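# Run operating card steps 1-3, lever left at HOLD

## Task

Carry out steps 1, 2 and 3 on the console's operating card, ending with the lever set to HOLD. It fails if the UNDER or OVER indicator ever lights, or if any control is forced too hard for too long. The console is loose on the table: lifting or tilting it visibly and letting it fall back costs points, and knocking anything off the table fails. At the end every setting must stay in place without the robot holding it, and the gripper must have let go and backed away.

## Robot and tools

Robot: one six-joint arm (shoulder pan, shoulder lift, elbow, wrist 1, wrist 2, wrist 3) with a two-finger parallel gripper. Its base may sit slightly tilted relative to the table. Cameras: cam_head_left, cam_head_right (504x504 pinhole) and cam_wrist (504x504 fisheye); every motion result returns all three images in that order. The operating card is a reference image, viewable with show_instructions.

Frame: all poses are in the scene frame. Origin is on the tabletop under the arm base, +z is up, and +y points left when facing along +x. Distances are in metres, orientation is a unit quaternion written w first (qw, qx, qy, qz).

Gripper geometry: the fingers extend along the gripper's own +z axis and close along its x axis. The reported end_effector_position is the midpoint between the pads; the fingertips go 17.5 mm past it. A pure rotation pivots about that point, which lies 25 mm off the last joint's axis toward gripper -y. A flat block juts about 9 cm from that axis toward gripper -y and rotates with the hand, so keep it clear of the console.

Row format (shared by both motion tools): 10 numbers [x, y, z, qw, qx, qy, qz, position, force_limit, speed]. The first seven are an absolute pose (a place to go, not an offset). The last three are scaled to [-1, 1]. position: +1 = open (50 mm gap), about -0.65 = pads touching, -1 = close until blocked (use this to grip). force_limit: per-pad force, about 20 N at -1, 102 N at 0, 185 N at +1 (actual grip may exceed it by up to ~17 %). speed: finger closing rate, 20 mm/s at -1, 85 at 0, 150 at +1.

execute_actions(actions): actions is a list of actions; each action is a list of 1 to 15 rows; each row runs one 1/30 s step, and if fewer than 15 rows are given the final one repeats to fill the 0.5 s action. A target further than 0.6 m from the hand's start position along any gripper axis is rejected; if the first action fails that test, or any action is malformed, nothing runs. An empty list just reports state and images. Repeat the wanted quaternion in every row rather than copying the drifting reported one.

move(target, speed, blocking): target is one 10-number row. The hand follows a straight line to it; speed is in m/s, 0.002 to 0.5 (default 0.25), rotation capped at twice that in rad/s. Path duration is 0.5 to 10 s; longer paths are cut at 10 s. Finger values apply at the start. It does not avoid obstacles and can overshoot or exceed the speed, especially near full reach. Result adds a move: line with the ending (done, off_target, moving, held, fault), active limits (paced = pose clipped; held = some steps blocked, after which motion may jump fast) and remaining distance. blocking=false returns after 0.5 s while motion continues; then call wait or stop before sending further motion.

wait(seconds): 0 to 10, arm keeps its last command; returns early when a running move ends. stop(): brakes the current move (needs some distance; fingers keep moving). zoom_image(camera, region): region [x0, y0, x1, y1] in pixels of that camera's last image, at most 504x504, origin top-left. finished_scene(scene): integer 1 or 2; ends the scene permanently and reports success.

Control behaviour: each step the commanded pose is limited to 70 mm and 16 degrees from the measured pose, then solved by damped inverse kinematics with position favoured over orientation. Motion lags commands by about 0.15 s, and after an action the arm only gets as far as the last clipped pose, so distant goals need several actions. The elbow never fully straightens. The Hand target line shows the current goal of the controller; a pose unreachable line means the clearance check altered or blocked the command (a mount under the base counts as arm).

Result lines: state gives end_effector_position, end_effector_quat_wxyz and linear/angular velocities; reported position can be off at long reach. object_status: 0 moving, 1 blocked while opening, 2 blocked while closing (a grip), 3 reached the commanded opening or pads met (usually nothing held). Any new position value resets it to 0 briefly. Fingers stay put until position changes by at least 0.01; only then do new force_limit or speed values apply. Fingers re-close automatically if grip is lost, except after gripping at force_limit -1. Opening in mm is roughly (250 - position_measured) x 0.202.

Safety: the arm is stiff, so commanding even slightly beyond a firm contact can trigger a fault; faster contact hits harder. A joint reaching its load limit (pan and lift 293, elbow 133, wrists 49.8 N m, held weight included) or any external force of 150 N stops the arm for 10 s and drops the rest of the call. Holding loads heats motors: warning at 70 °C, forced braking at 85 °C. Operate switches and the lever gently and briefly, watch the UNDER/OVER lights, never lift or tip the loose console, keep everything on the table, then open the fingers and retreat before finishing.

Each tool is called after "Request:" as name([rows], argument=value, ...), one row to a line, values as JSON.

## Session

Request:
show_instructions()

Request:
execute_actions(actions=[])

Reference images for this scene: operating card.

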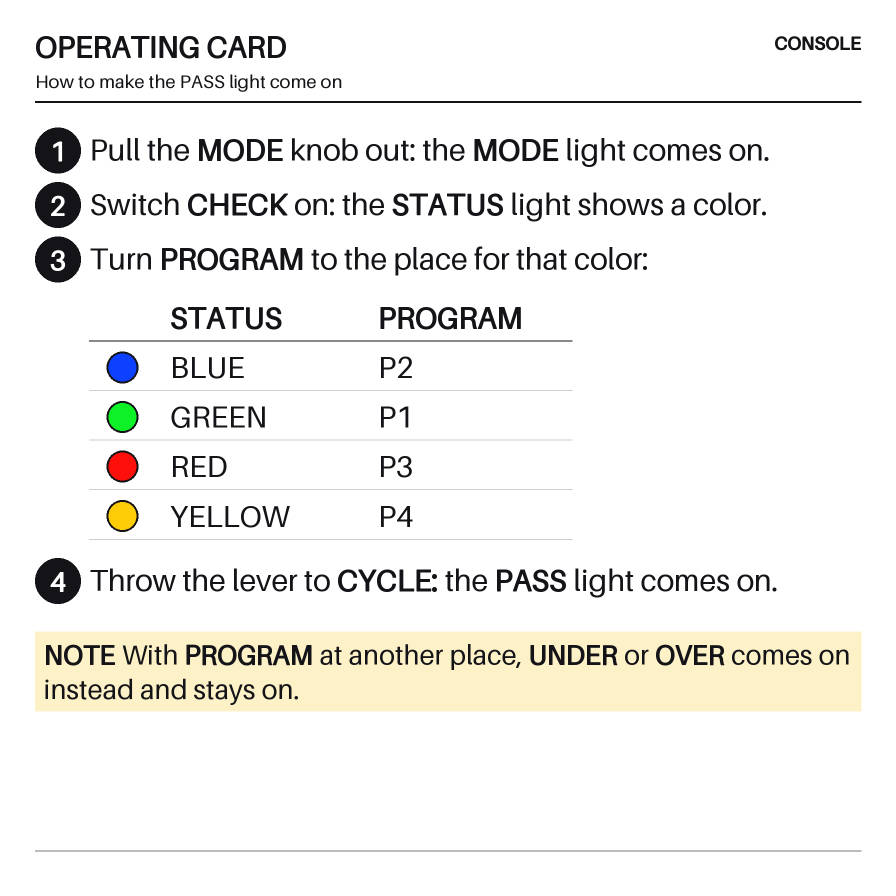

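Scene clock: 0.00 s.
end_effector_position=(+0.3466, +0.0156, +0.3667) position_measured=3 object_status=3 end_effector_quat_wxyz=(+0.100, -0.337, +0.936, -0.037) end_effector_velocity=(+0.000, -0.000, +0.000) end_effector_angular_velocity=(+0.001, -0.001, -0.001)
Joint positions: [ 3.769 -1.628  2.487 -2.109 -2.343 -1.624]
Joint velocities: [-0.    -0.     0.    -0.002  0.    -0.   ]
Hand target: +0.347, +0.016, +0.367; +0.100, -0.337, +0.936, -0.037

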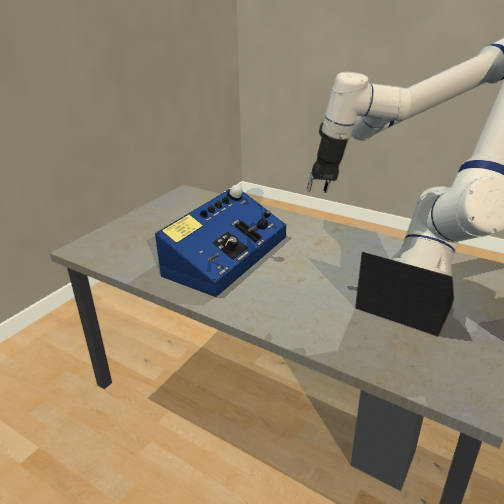

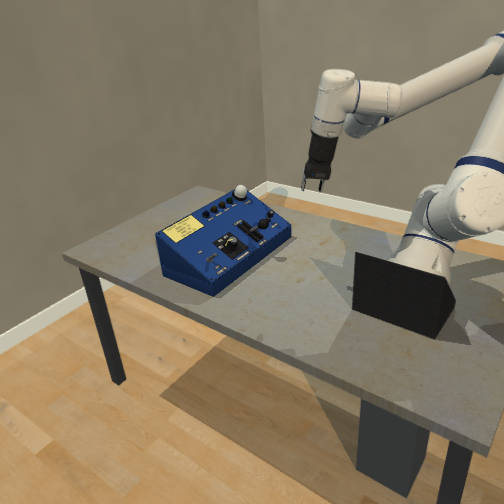

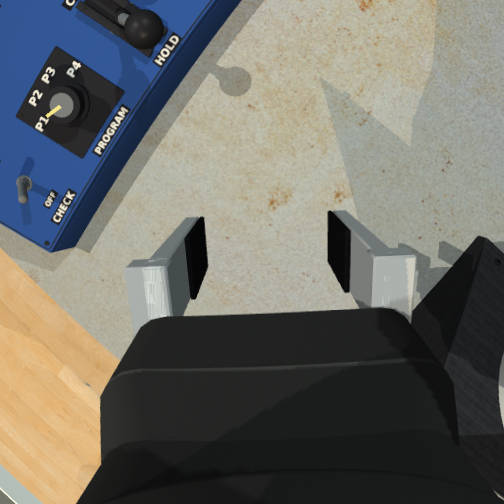

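Request:
move(target=[0.5, -0.05, 0.4, 0, 0.9816, 0, 0.1908, 1, -0.6, 0], speed=0.25)

Scene clock: 8.80 s.
end_effector_position=(+0.4996, -0.0501, +0.3999) position_measured=3 object_status=3 end_effector_quat_wxyz=(+0.000, +0.982, -0.001, +0.190) end_effector_velocity=(+0.001, +0.000, -0.000) end_effector_angular_velocity=(-0.002, -0.002, +0.015)
Joint positions: [ 3.533 -1.638  2.402 -2.501 -2.426 -4.589]
Joint velocities: [-0.002  0.001  0.    -0.007  0.004 -0.02 ]
Hand target: +0.500, -0.050, +0.400; +0.000, +0.982, -0.000, +0.191
Off the commanded pose: 0.000 m, 0 deg.
move: done

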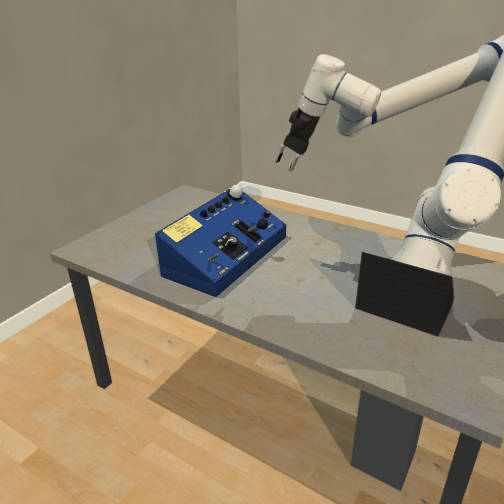

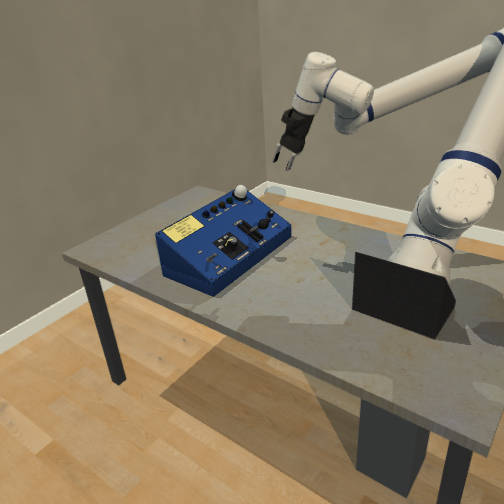

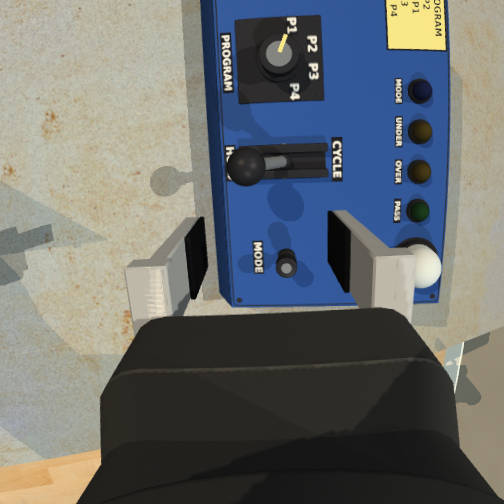

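Request:
move(target=[0.60, -0.15, 0.19, 0, 0.9816, 0, 0.1908, 1, -0.6, 0], speed=0.15)

Scene clock: 18.27 s.
end_effector_position=(+0.5990, -0.1500, +0.1908) position_measured=3 object_status=3 end_effector_quat_wxyz=(+0.000, +0.982, +0.000, +0.190) end_effector_velocity=(+0.001, -0.000, -0.003) end_effector_angular_velocity=(+0.000, -0.000, +0.002)
Joint positions: [ 3.05  -1.383  2.478 -3.27  -2.236 -5.213]
Joint velocities: [-0.005  0.004 -0.    -0.006  0.003 -0.006]
Hand target: +0.599, -0.150, +0.191; +0.000, +0.982, +0.000, +0.191
Off the commanded pose: 0.001 m, 0 deg.
move: done

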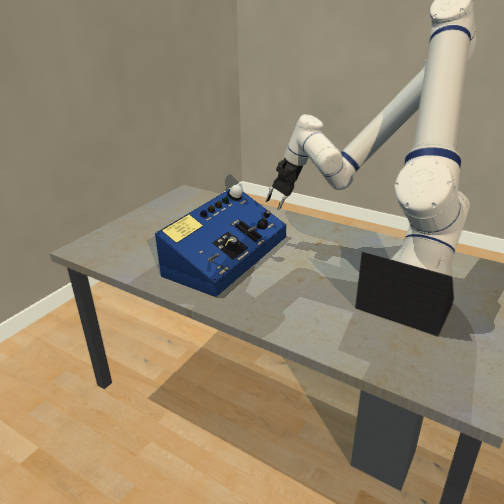

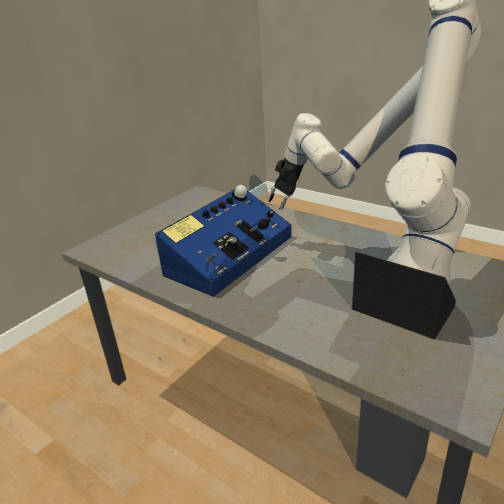

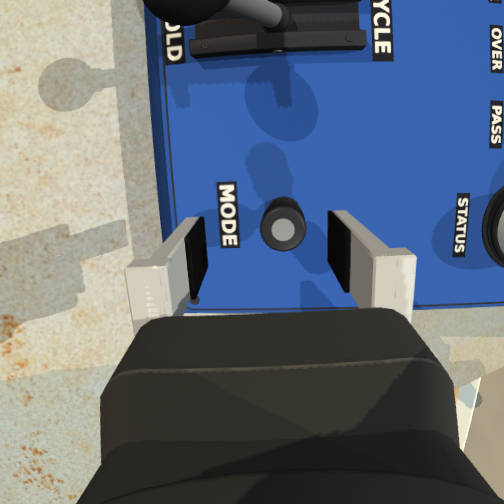

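Request:
move(target=[0.631, -0.159, 0.134, 0, 0.9816, 0, 0.1908, 1, -0.6, 0], speed=0.06)

Scene clock: 25.37 s.
end_effector_position=(+0.6308, -0.1591, +0.1344) position_measured=3 object_status=3 end_effector_quat_wxyz=(+0.000, +0.982, +0.000, +0.191) end_effector_velocity=(+0.001, -0.000, -0.003) end_effector_angular_velocity=(+0.000, +0.002, +0.001)
Joint positions: [ 2.965 -1.265  2.443 -3.405 -2.185 -5.298]
Joint velocities: [-0.004  0.006 -0.002 -0.004  0.002 -0.003]
Hand target: +0.631, -0.159, +0.134; +0.000, +0.982, +0.000, +0.191
Off the commanded pose: 0.000 m, 0 deg.
move: done

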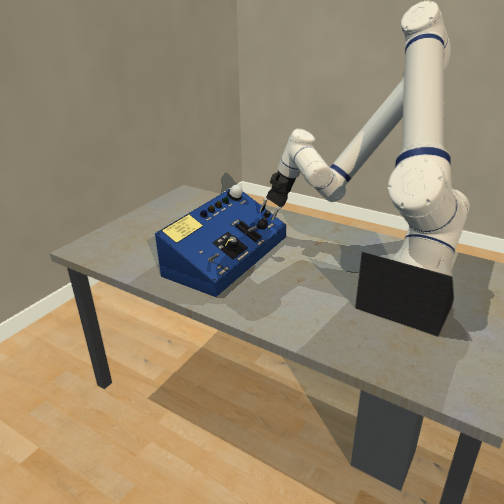

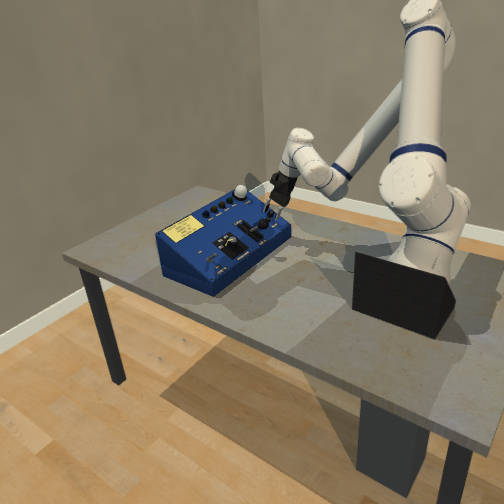

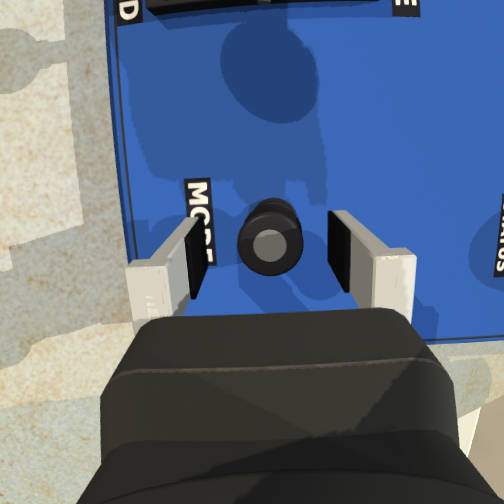

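Request:
move(target=[0.638, -0.159, 0.117, 0, 0.9816, 0, 0.1908, 1, -0.6, 0], speed=0.04)

Request:
execute_actions([
  [[0.638, -0.159, 0.117, 0, 0.9816, 0, 0.1908, -1, -0.6, 0]],
  [[0.638, -0.159, 0.117, 0, 0.9816, 0, 0.1908, -1, -0.6, 0]],
])

Scene clock: 34.30 s.
end_effector_position=(+0.6379, -0.1590, +0.1173) position_measured=3 object_status=3 end_effector_quat_wxyz=(+0.000, +0.982, +0.000, +0.191) end_effector_velocity=(+0.001, +0.000, -0.003) end_effector_angular_velocity=(-0.000, +0.001, +0.000)
Joint positions: [ 2.944 -1.228  2.434 -3.444 -2.172 -5.319]
Joint velocities: [-0.003  0.006 -0.001 -0.005  0.001 -0.003]
Hand target: +0.638, -0.159, +0.117; +0.000, +0.982, +0.000, +0.191
Off the commanded pose: 0.000 m, 0 deg.
move: done

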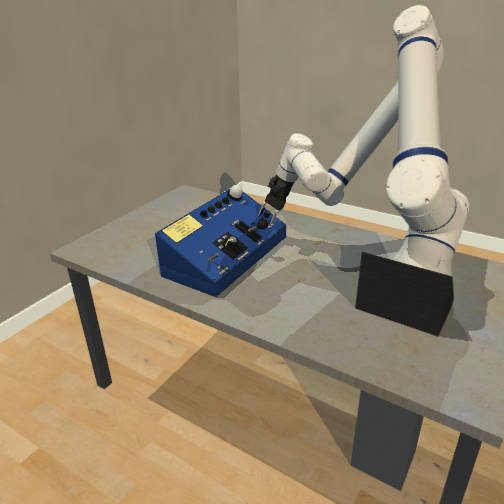

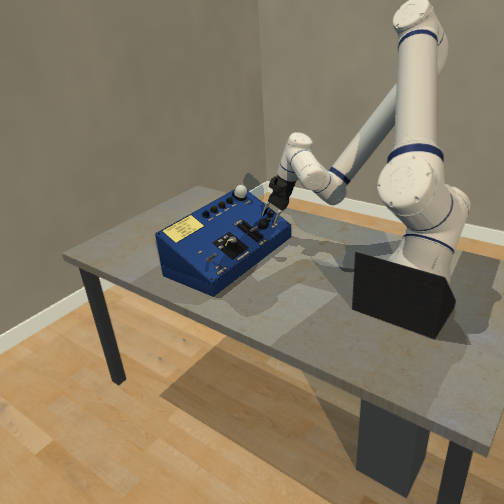

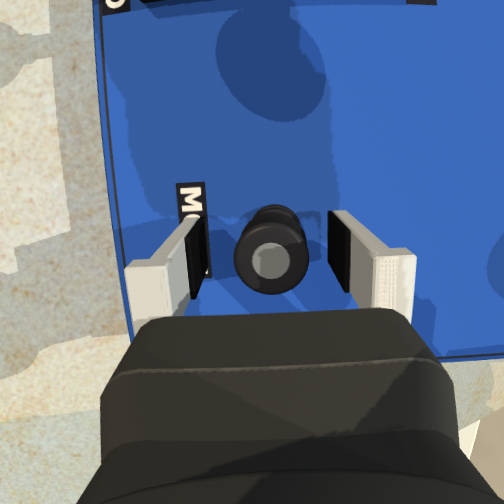

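Scene clock: 35.30 s.
end_effector_position=(+0.6380, -0.1590, +0.1170) position_measured=129 object_status=2 end_effector_quat_wxyz=(+0.000, +0.982, -0.000, +0.191) end_effector_velocity=(-0.000, +0.000, -0.000) end_effector_angular_velocity=(+0.000, +0.000, +0.000)
Joint positions: [ 2.943 -1.228  2.434 -3.445 -2.172 -5.319]
Joint velocities: [0. 0. 0. 0. 0. 0.]
Hand target: +0.638, -0.159, +0.117; +0.000, +0.982, +0.000, +0.191
Off the commanded pose: 0.000 m, 0 deg.

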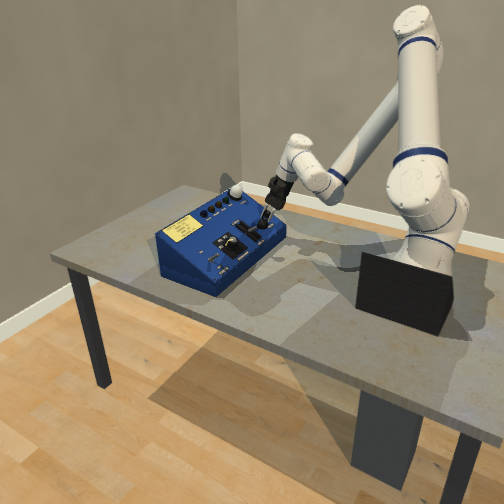

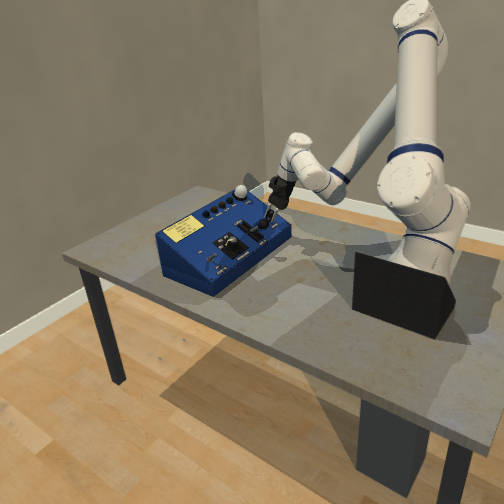

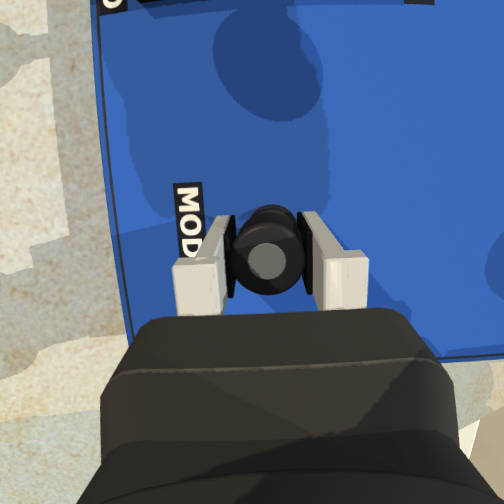

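Gripped. Pull 15 mm along the panel normal slowly.

Request:
move(target=[0.6324, -0.159, 0.1309, 0, 0.9816, 0, 0.1908, -1, -0.6, 0], speed=0.012)

Scene clock: 39.27 s.
end_effector_position=(+0.6325, -0.1590, +0.1306) position_measured=129 object_status=2 end_effector_quat_wxyz=(-0.000, +0.982, +0.000, +0.191) end_effector_velocity=(-0.001, +0.000, +0.002) end_effector_angular_velocity=(+0.000, -0.000, +0.001)
Joint positions: [ 2.96  -1.256  2.441 -3.414 -2.182 -5.303]
Joint velocities: [ 0.003 -0.005  0.001  0.006 -0.002  0.003]
Hand target: +0.632, -0.159, +0.131; -0.000, +0.982, -0.000, +0.191
Off the commanded pose: 0.000 m, 0 deg.
move: done

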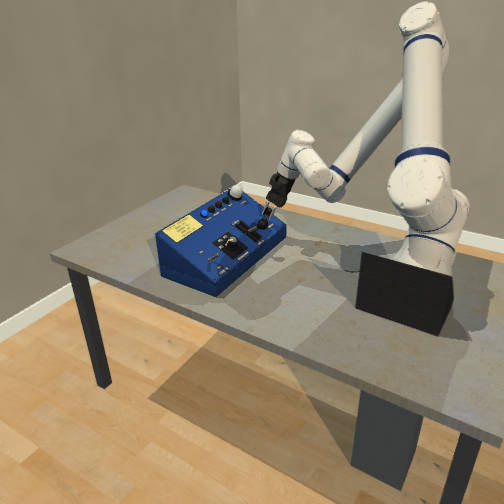

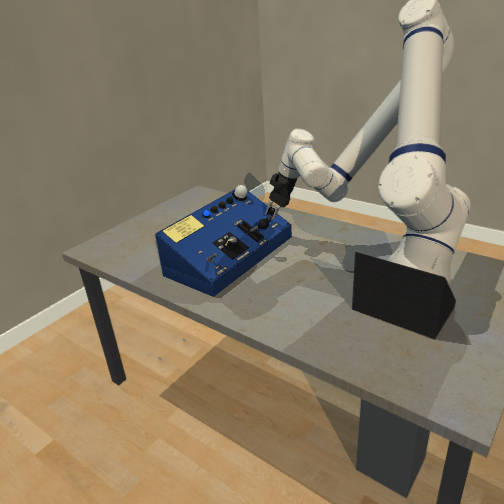

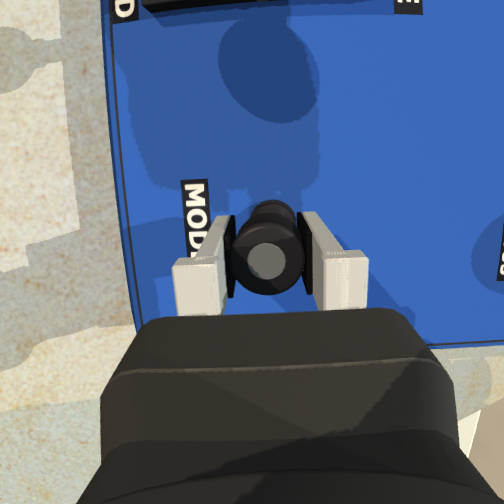

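Request:
execute_actions([
  [[0.6324, -0.159, 0.1309, 0, 0.9816, 0, 0.1908, 1, -0.6, 0]],
  [[0.6324, -0.159, 0.1309, 0, 0.9816, 0, 0.1908, 1, -0.6, 0]],
])

Request:
move(target=[0.595, -0.159, 0.225, 0, 0.9816, 0, 0.1908, 1, -0.6, 0], speed=0.08)

Request:
move(target=[0.585, 0.185, 0.225, 0, 0.9816, 0, 0.1908, -1, -0.6, 0], speed=0.15)

Scene clock: 50.37 s.
end_effector_position=(+0.6324, -0.1590, +0.1309) position_measured=3 object_status=3 end_effector_quat_wxyz=(-0.000, +0.982, +0.000, +0.191) end_effector_velocity=(+0.000, -0.001, +0.000) end_effector_angular_velocity=(-0.000, -0.001, -0.002)
Joint positions: [ 2.96  -1.257  2.441 -3.413 -2.183 -5.303]
Joint velocities: [ 0.    -0.001 -0.    -0.001 -0.     0.001]
Hand target: +0.632, -0.159, +0.131; +0.000, +0.982, -0.000, +0.191
Off the commanded pose: 0.000 m, 0 deg.

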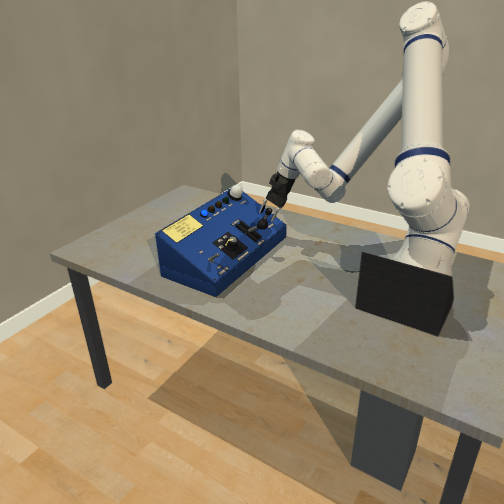

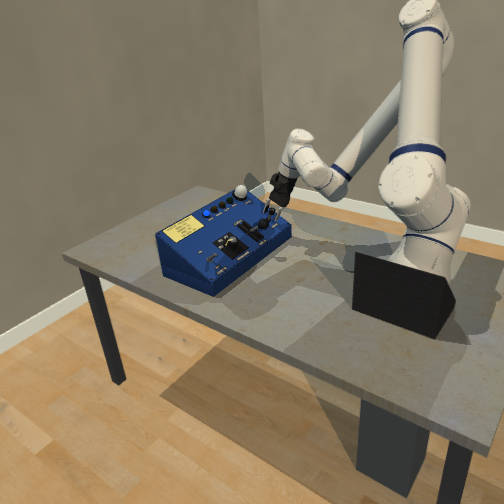

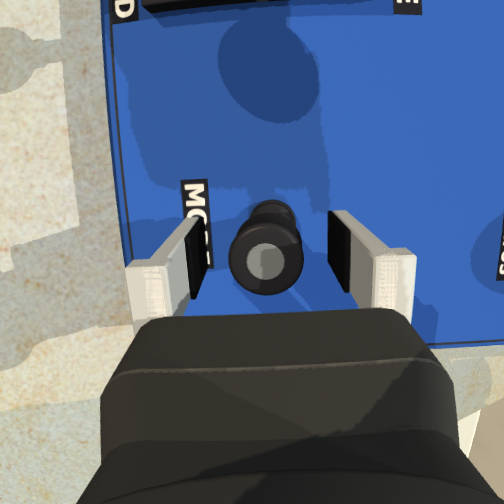

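Scene clock: 52.10 s.
end_effector_position=(+0.5952, -0.1588, +0.2245) position_measured=3 object_status=3 end_effector_quat_wxyz=(-0.000, +0.982, -0.000, +0.191) end_effector_velocity=(-0.000, +0.000, +0.002) end_effector_angular_velocity=(+0.000, +0.001, -0.000)
Joint positions: [ 3.086 -1.457  2.462 -3.157 -2.256 -5.174]
Joint velocities: [ 0.003 -0.004 -0.001  0.008 -0.002  0.004]
Hand target: +0.595, -0.159, +0.225; -0.000, +0.982, -0.000, +0.191
Off the commanded pose: 0.001 m, 0 deg.
move: done

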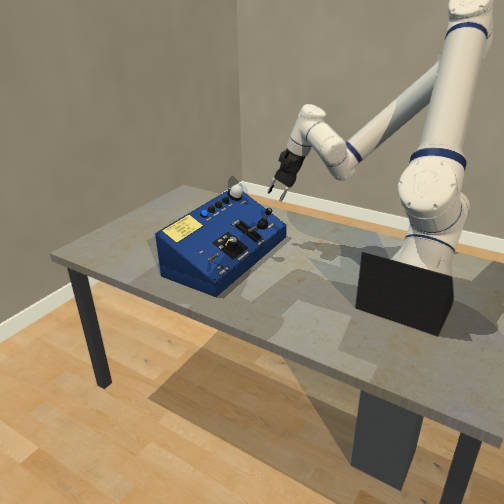

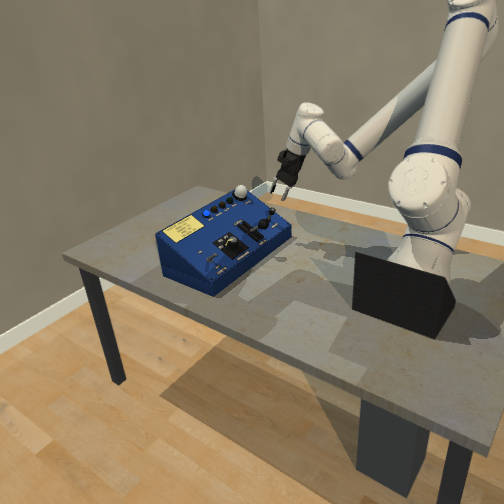

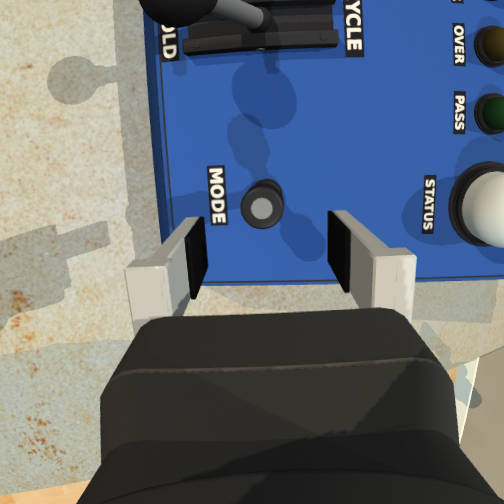

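Scene clock: 54.93 s.
end_effector_position=(+0.5861, +0.1839, +0.2252) position_measured=252 object_status=3 end_effector_quat_wxyz=(-0.000, +0.982, -0.000, +0.191) end_effector_velocity=(+0.000, +0.002, +0.000) end_effector_angular_velocity=(+0.001, +0.001, -0.001)
Joint positions: [ 3.541 -0.928  2.33  -3.132 -2.426 -4.58 ]
Joint velocities: [ 0.002  0.003 -0.003  0.003  0.     0.005]
Hand target: +0.586, +0.184, +0.225; -0.000, +0.982, -0.000, +0.191
Off the commanded pose: 0.002 m, 0 deg.
move: done

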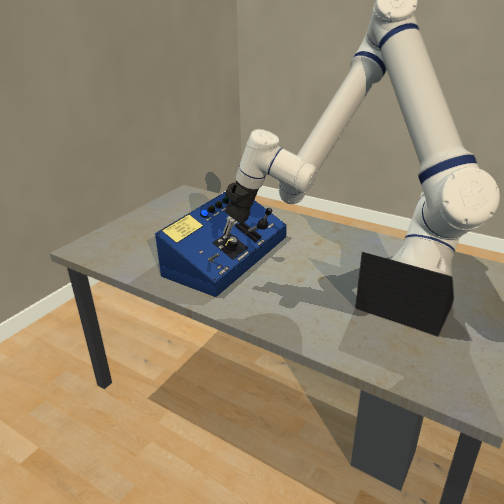

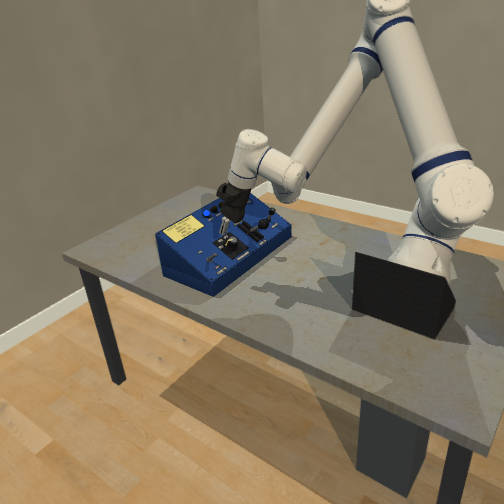

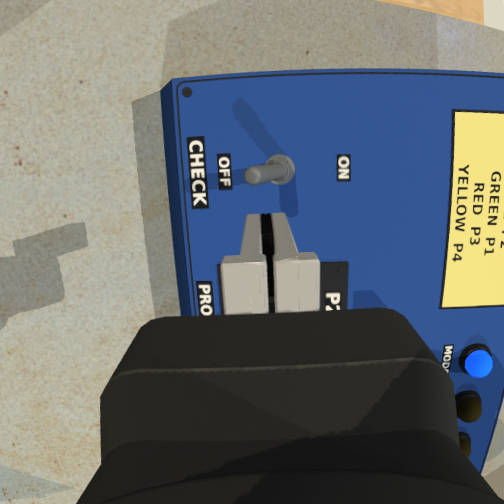

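Request:
move(target=[0.587, 0.204, 0.1004, 0, 0.9816, 0, 0.1908, -1, -0.6, 0], speed=0.06)

Scene clock: 68.90 s.
end_effector_position=(+0.5869, +0.2038, +0.1011) position_measured=252 object_status=3 end_effector_quat_wxyz=(+0.000, +0.982, -0.000, +0.191) end_effector_velocity=(-0.000, +0.000, -0.003) end_effector_angular_velocity=(-0.001, +0.001, +0.001)
Joint positions: [ 3.413 -0.667  2.343 -3.545 -2.397 -4.767]
Joint velocities: [-0.004  0.007 -0.001 -0.009  0.001 -0.006]
Hand target: +0.587, +0.204, +0.101; +0.000, +0.982, -0.000, +0.191
Off the commanded pose: 0.001 m, 0 deg.
move: done

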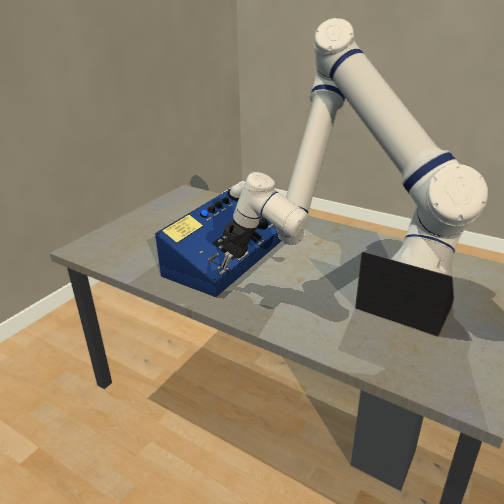

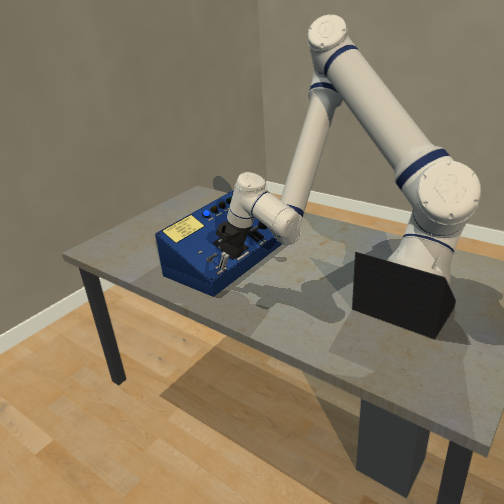

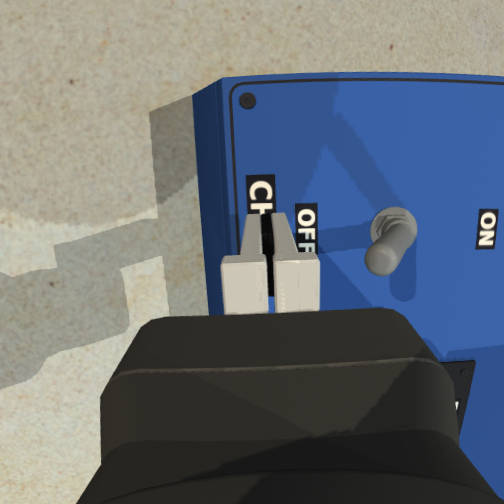

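Request:
move(target=[0.635, 0.204, 0.120, 0, 0.9816, 0, 0.1908, -1, -0.6, 0], speed=0.03)

Scene clock: 75.43 s.
end_effector_position=(+0.6347, +0.2039, +0.1198) position_measured=252 object_status=3 end_effector_quat_wxyz=(-0.000, +0.982, +0.000, +0.191) end_effector_velocity=(+0.003, -0.001, +0.001) end_effector_angular_velocity=(+0.001, -0.002, -0.002)
Joint positions: [ 3.415 -0.701  2.266 -3.432 -2.398 -4.763]
Joint velocities: [-0.    -0.002 -0.004  0.003 -0.     0.   ]
Hand target: +0.635, +0.204, +0.120; -0.000, +0.982, -0.000, +0.191
Off the commanded pose: 0.000 m, 0 deg.
move: done

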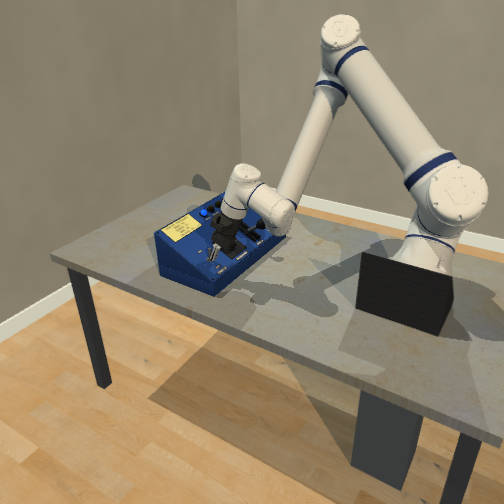

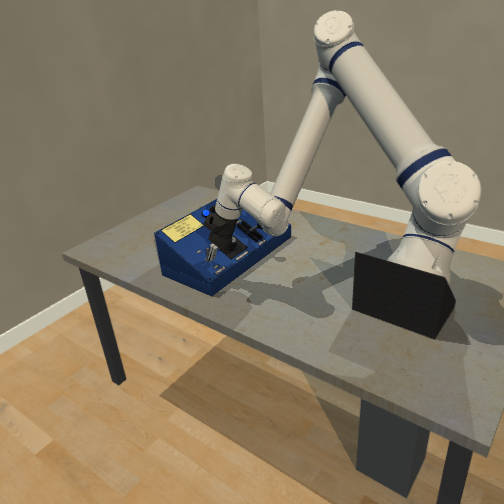

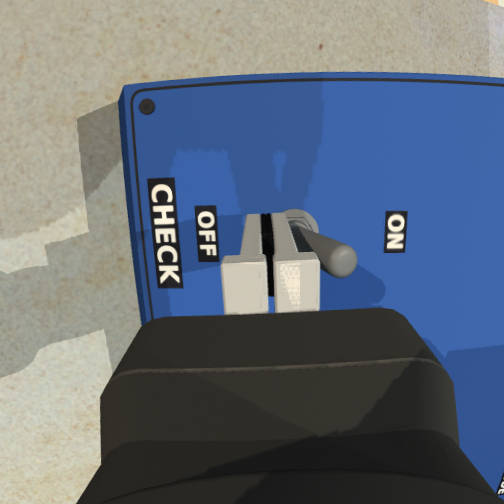

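Request:
move(target=[0.605, 0.204, 0.18, 0, 0.9816, 0, 0.1908, -1, -0.6, 0], speed=0.06)

Request:
move(target=[0.612, 0.094, 0.185, 0, 0.9816, 0, 0.1908, 1, -0.6, 0], speed=0.1)

Scene clock: 82.17 s.
end_effector_position=(+0.6052, +0.2041, +0.1796) position_measured=252 object_status=3 end_effector_quat_wxyz=(-0.000, +0.982, +0.000, +0.191) end_effector_velocity=(-0.002, +0.000, +0.002) end_effector_angular_velocity=(-0.001, +0.003, +0.001)
Joint positions: [ 3.5   -0.813  2.301 -3.264 -2.419 -4.641]
Joint velocities: [ 0.003 -0.004  0.001  0.011 -0.001  0.007]
Hand target: +0.605, +0.204, +0.180; -0.000, +0.982, +0.000, +0.191
Off the commanded pose: 0.000 m, 0 deg.
move: done

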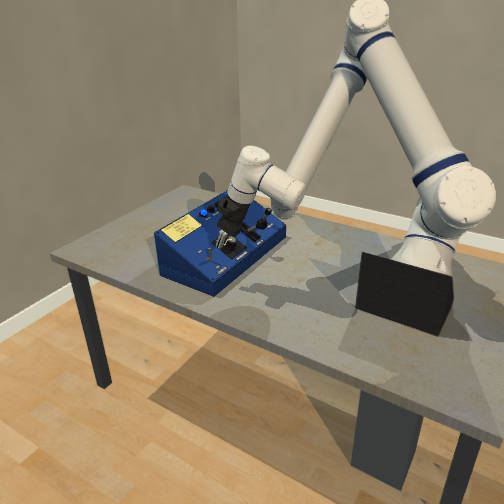

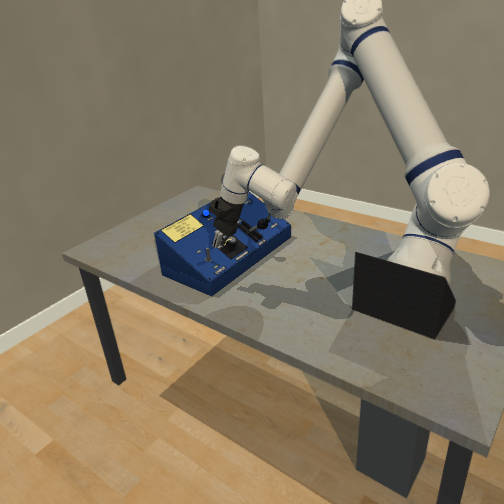

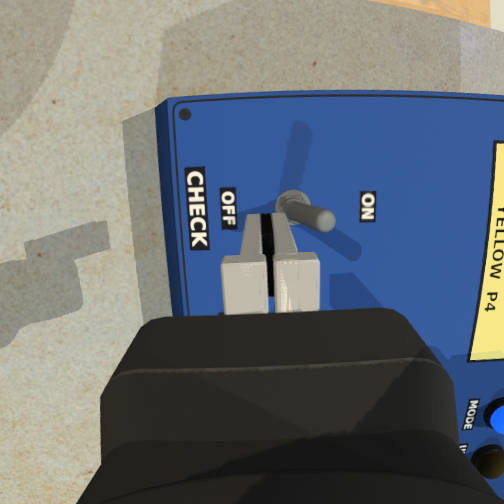

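Scene clock: 83.77 s.
end_effector_position=(+0.6116, +0.0944, +0.1849) position_measured=3 object_status=3 end_effector_quat_wxyz=(+0.000, +0.982, -0.000, +0.191) end_effector_velocity=(+0.000, -0.003, -0.000) end_effector_angular_velocity=(-0.000, +0.001, +0.000)
Joint positions: [ 3.374 -0.973  2.38  -3.316 -2.385 -4.821]
Joint velocities: [-0.004 -0.003  0.001 -0.     0.001 -0.004]
Hand target: +0.612, +0.094, +0.185; +0.000, +0.982, -0.000, +0.191
Off the commanded pose: 0.001 m, 0 deg.
move: done

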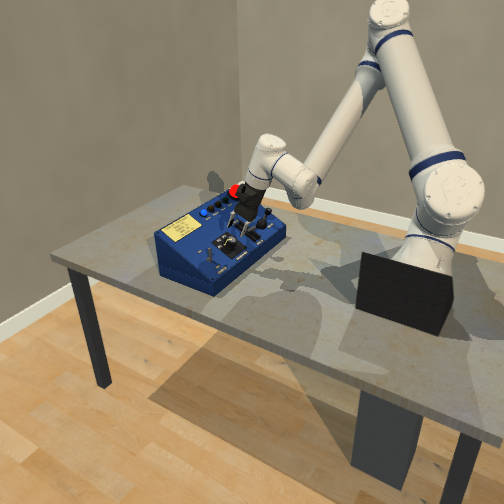

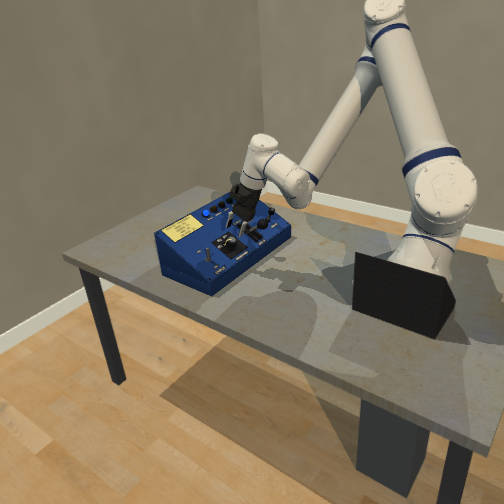

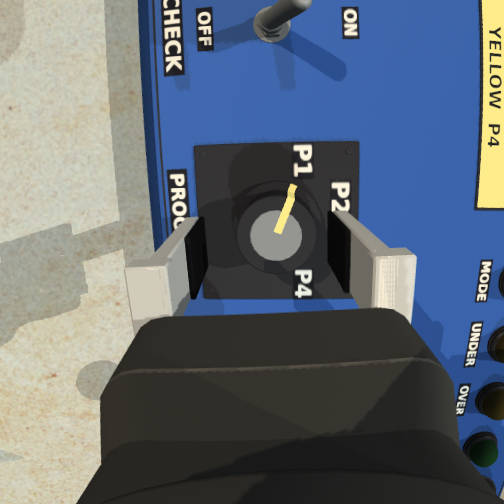

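Request:
move(target=[0.634, 0.085, 0.140, 0, 0.9816, 0, 0.1908, 1, -0.6, 0], speed=0.05)

Scene clock: 95.83 s.
end_effector_position=(+0.6338, +0.0850, +0.1403) position_measured=3 object_status=3 end_effector_quat_wxyz=(+0.000, +0.982, -0.000, +0.191) end_effector_velocity=(+0.001, -0.001, -0.002) end_effector_angular_velocity=(-0.000, -0.001, -0.001)
Joint positions: [ 3.298 -0.897  2.362 -3.447 -2.357 -4.922]
Joint velocities: [-0.004  0.003 -0.001 -0.007  0.001 -0.005]
Hand target: +0.634, +0.085, +0.140; +0.000, +0.982, +0.000, +0.191
Off the commanded pose: 0.000 m, 0 deg.
move: done

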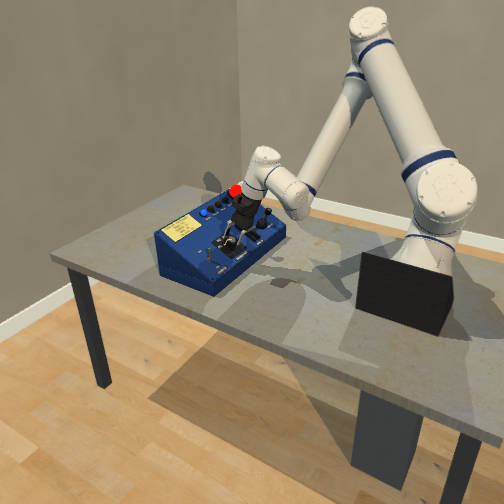

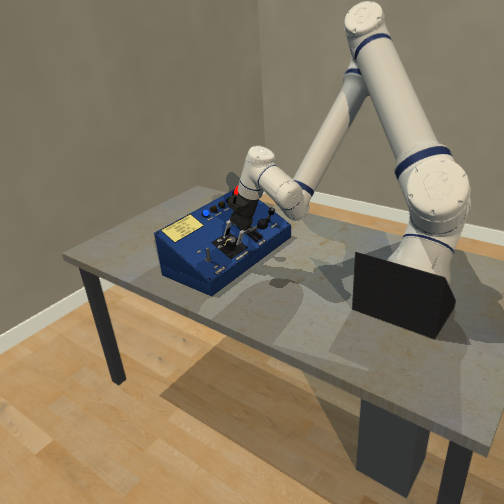

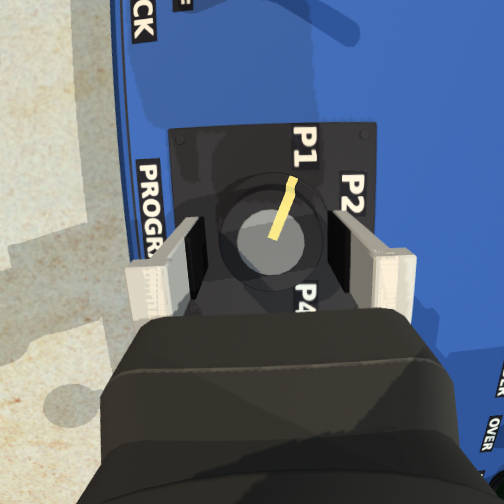

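Request:
move(target=[0.6415, 0.085, 0.1215, 0, 0.9816, 0, 0.1908, 1, -0.6, 0], speed=0.03)

Request:
execute_actions([
  [[0.6415, 0.085, 0.1215, 0, 0.9816, 0, 0.1908, -1, -0.6, -0.5]],
  [[0.6415, 0.085, 0.1215, 0, 0.9816, 0, 0.1908, -1, -0.6, -0.5]],
])

Scene clock: 100.83 s.
end_effector_position=(+0.6414, +0.0850, +0.1218) position_measured=3 object_status=3 end_effector_quat_wxyz=(+0.000, +0.982, -0.000, +0.191) end_effector_velocity=(+0.001, +0.000, -0.003) end_effector_angular_velocity=(+0.000, +0.000, +0.001)
Joint positions: [ 3.272 -0.861  2.352 -3.495 -2.347 -4.955]
Joint velocities: [-0.003  0.005 -0.001 -0.006  0.002 -0.005]
Hand target: +0.641, +0.085, +0.122; +0.000, +0.982, +0.000, +0.191
Off the commanded pose: 0.000 m, 0 deg.
move: done

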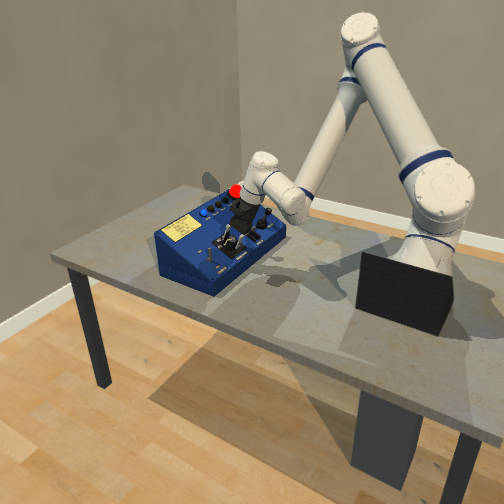

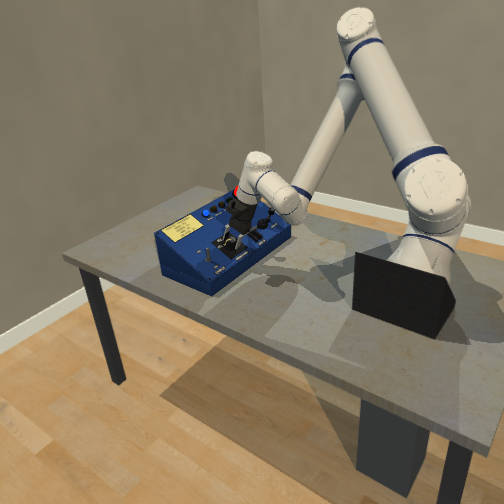

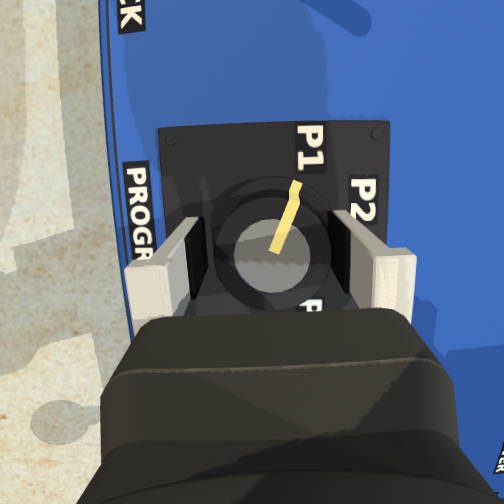

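Scene clock: 101.83 s.
end_effector_position=(+0.6415, +0.0850, +0.1215) position_measured=36 object_status=2 end_effector_quat_wxyz=(-0.000, +0.982, -0.000, +0.191) end_effector_velocity=(-0.000, +0.000, -0.001) end_effector_angular_velocity=(-0.001, +0.002, +0.002)
Joint positions: [ 3.272 -0.86   2.351 -3.496 -2.346 -4.956]
Joint velocities: [-0.001  0.001  0.     0.001 -0.    -0.   ]
Hand target: +0.642, +0.085, +0.122; +0.000, +0.982, +0.000, +0.191
Off the commanded pose: 0.000 m, 0 deg.

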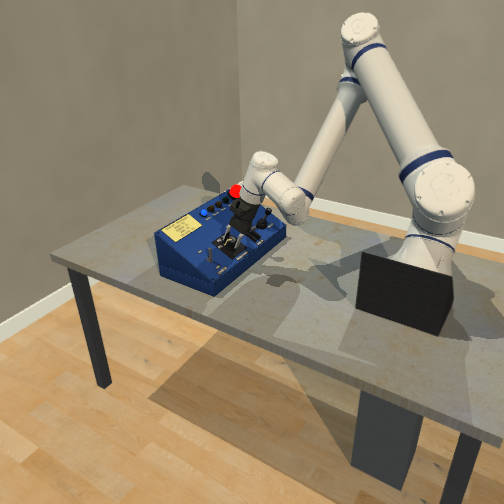

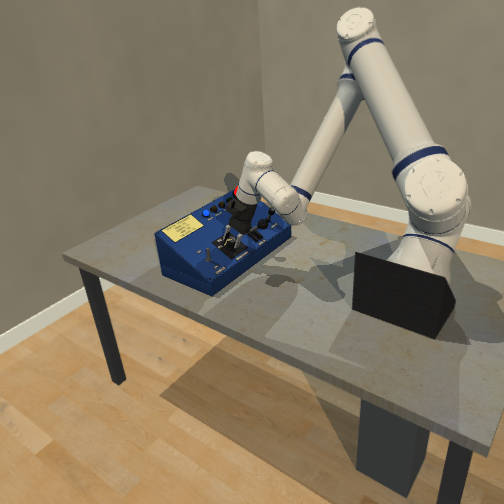

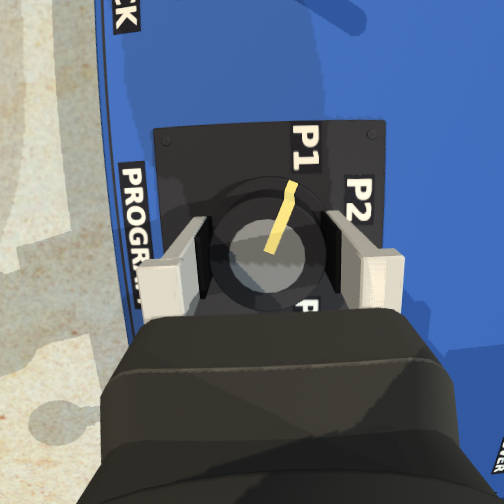

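Request:
move(target=[0.6415, 0.085, 0.1215, -0.1226, 0.7519, -0.6310, 0.1462, -1, -0.6, -0.5], speed=0.12)

Scene clock: 112.90 s.
end_effector_position=(+0.6415, +0.0849, +0.1215) position_measured=36 object_status=2 end_effector_quat_wxyz=(-0.123, +0.752, -0.630, +0.146) end_effector_velocity=(+0.000, -0.000, +0.000) end_effector_angular_velocity=(+0.005, +0.000, -0.013)
Joint positions: [ 3.291 -0.818  2.377 -3.548 -2.354 -3.537]
Joint velocities: [ 0.001 -0.    -0.001  0.002 -0.001  0.015]
Hand target: +0.641, +0.085, +0.122; -0.123, +0.752, -0.631, +0.146
Off the commanded pose: 0.000 m, 0 deg.
move: done

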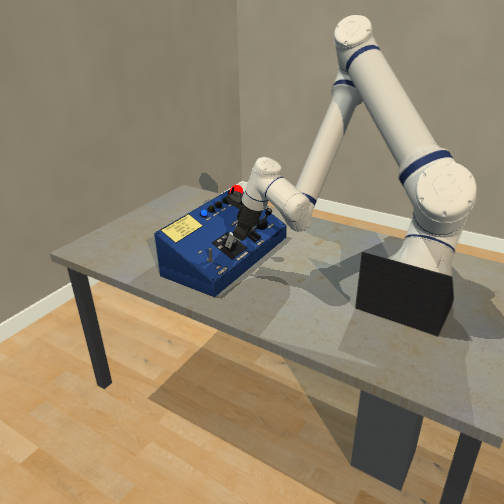

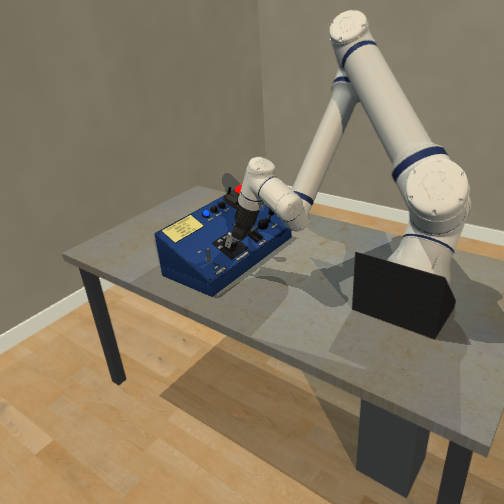

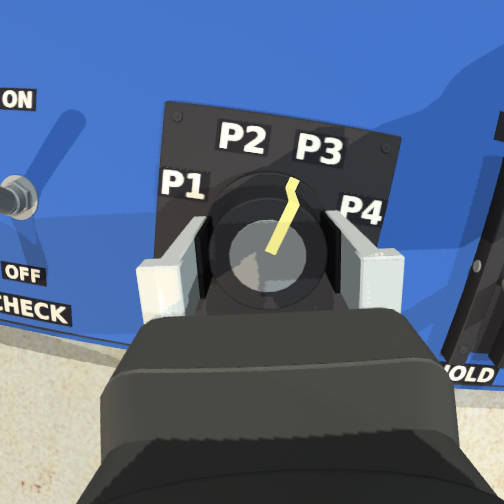

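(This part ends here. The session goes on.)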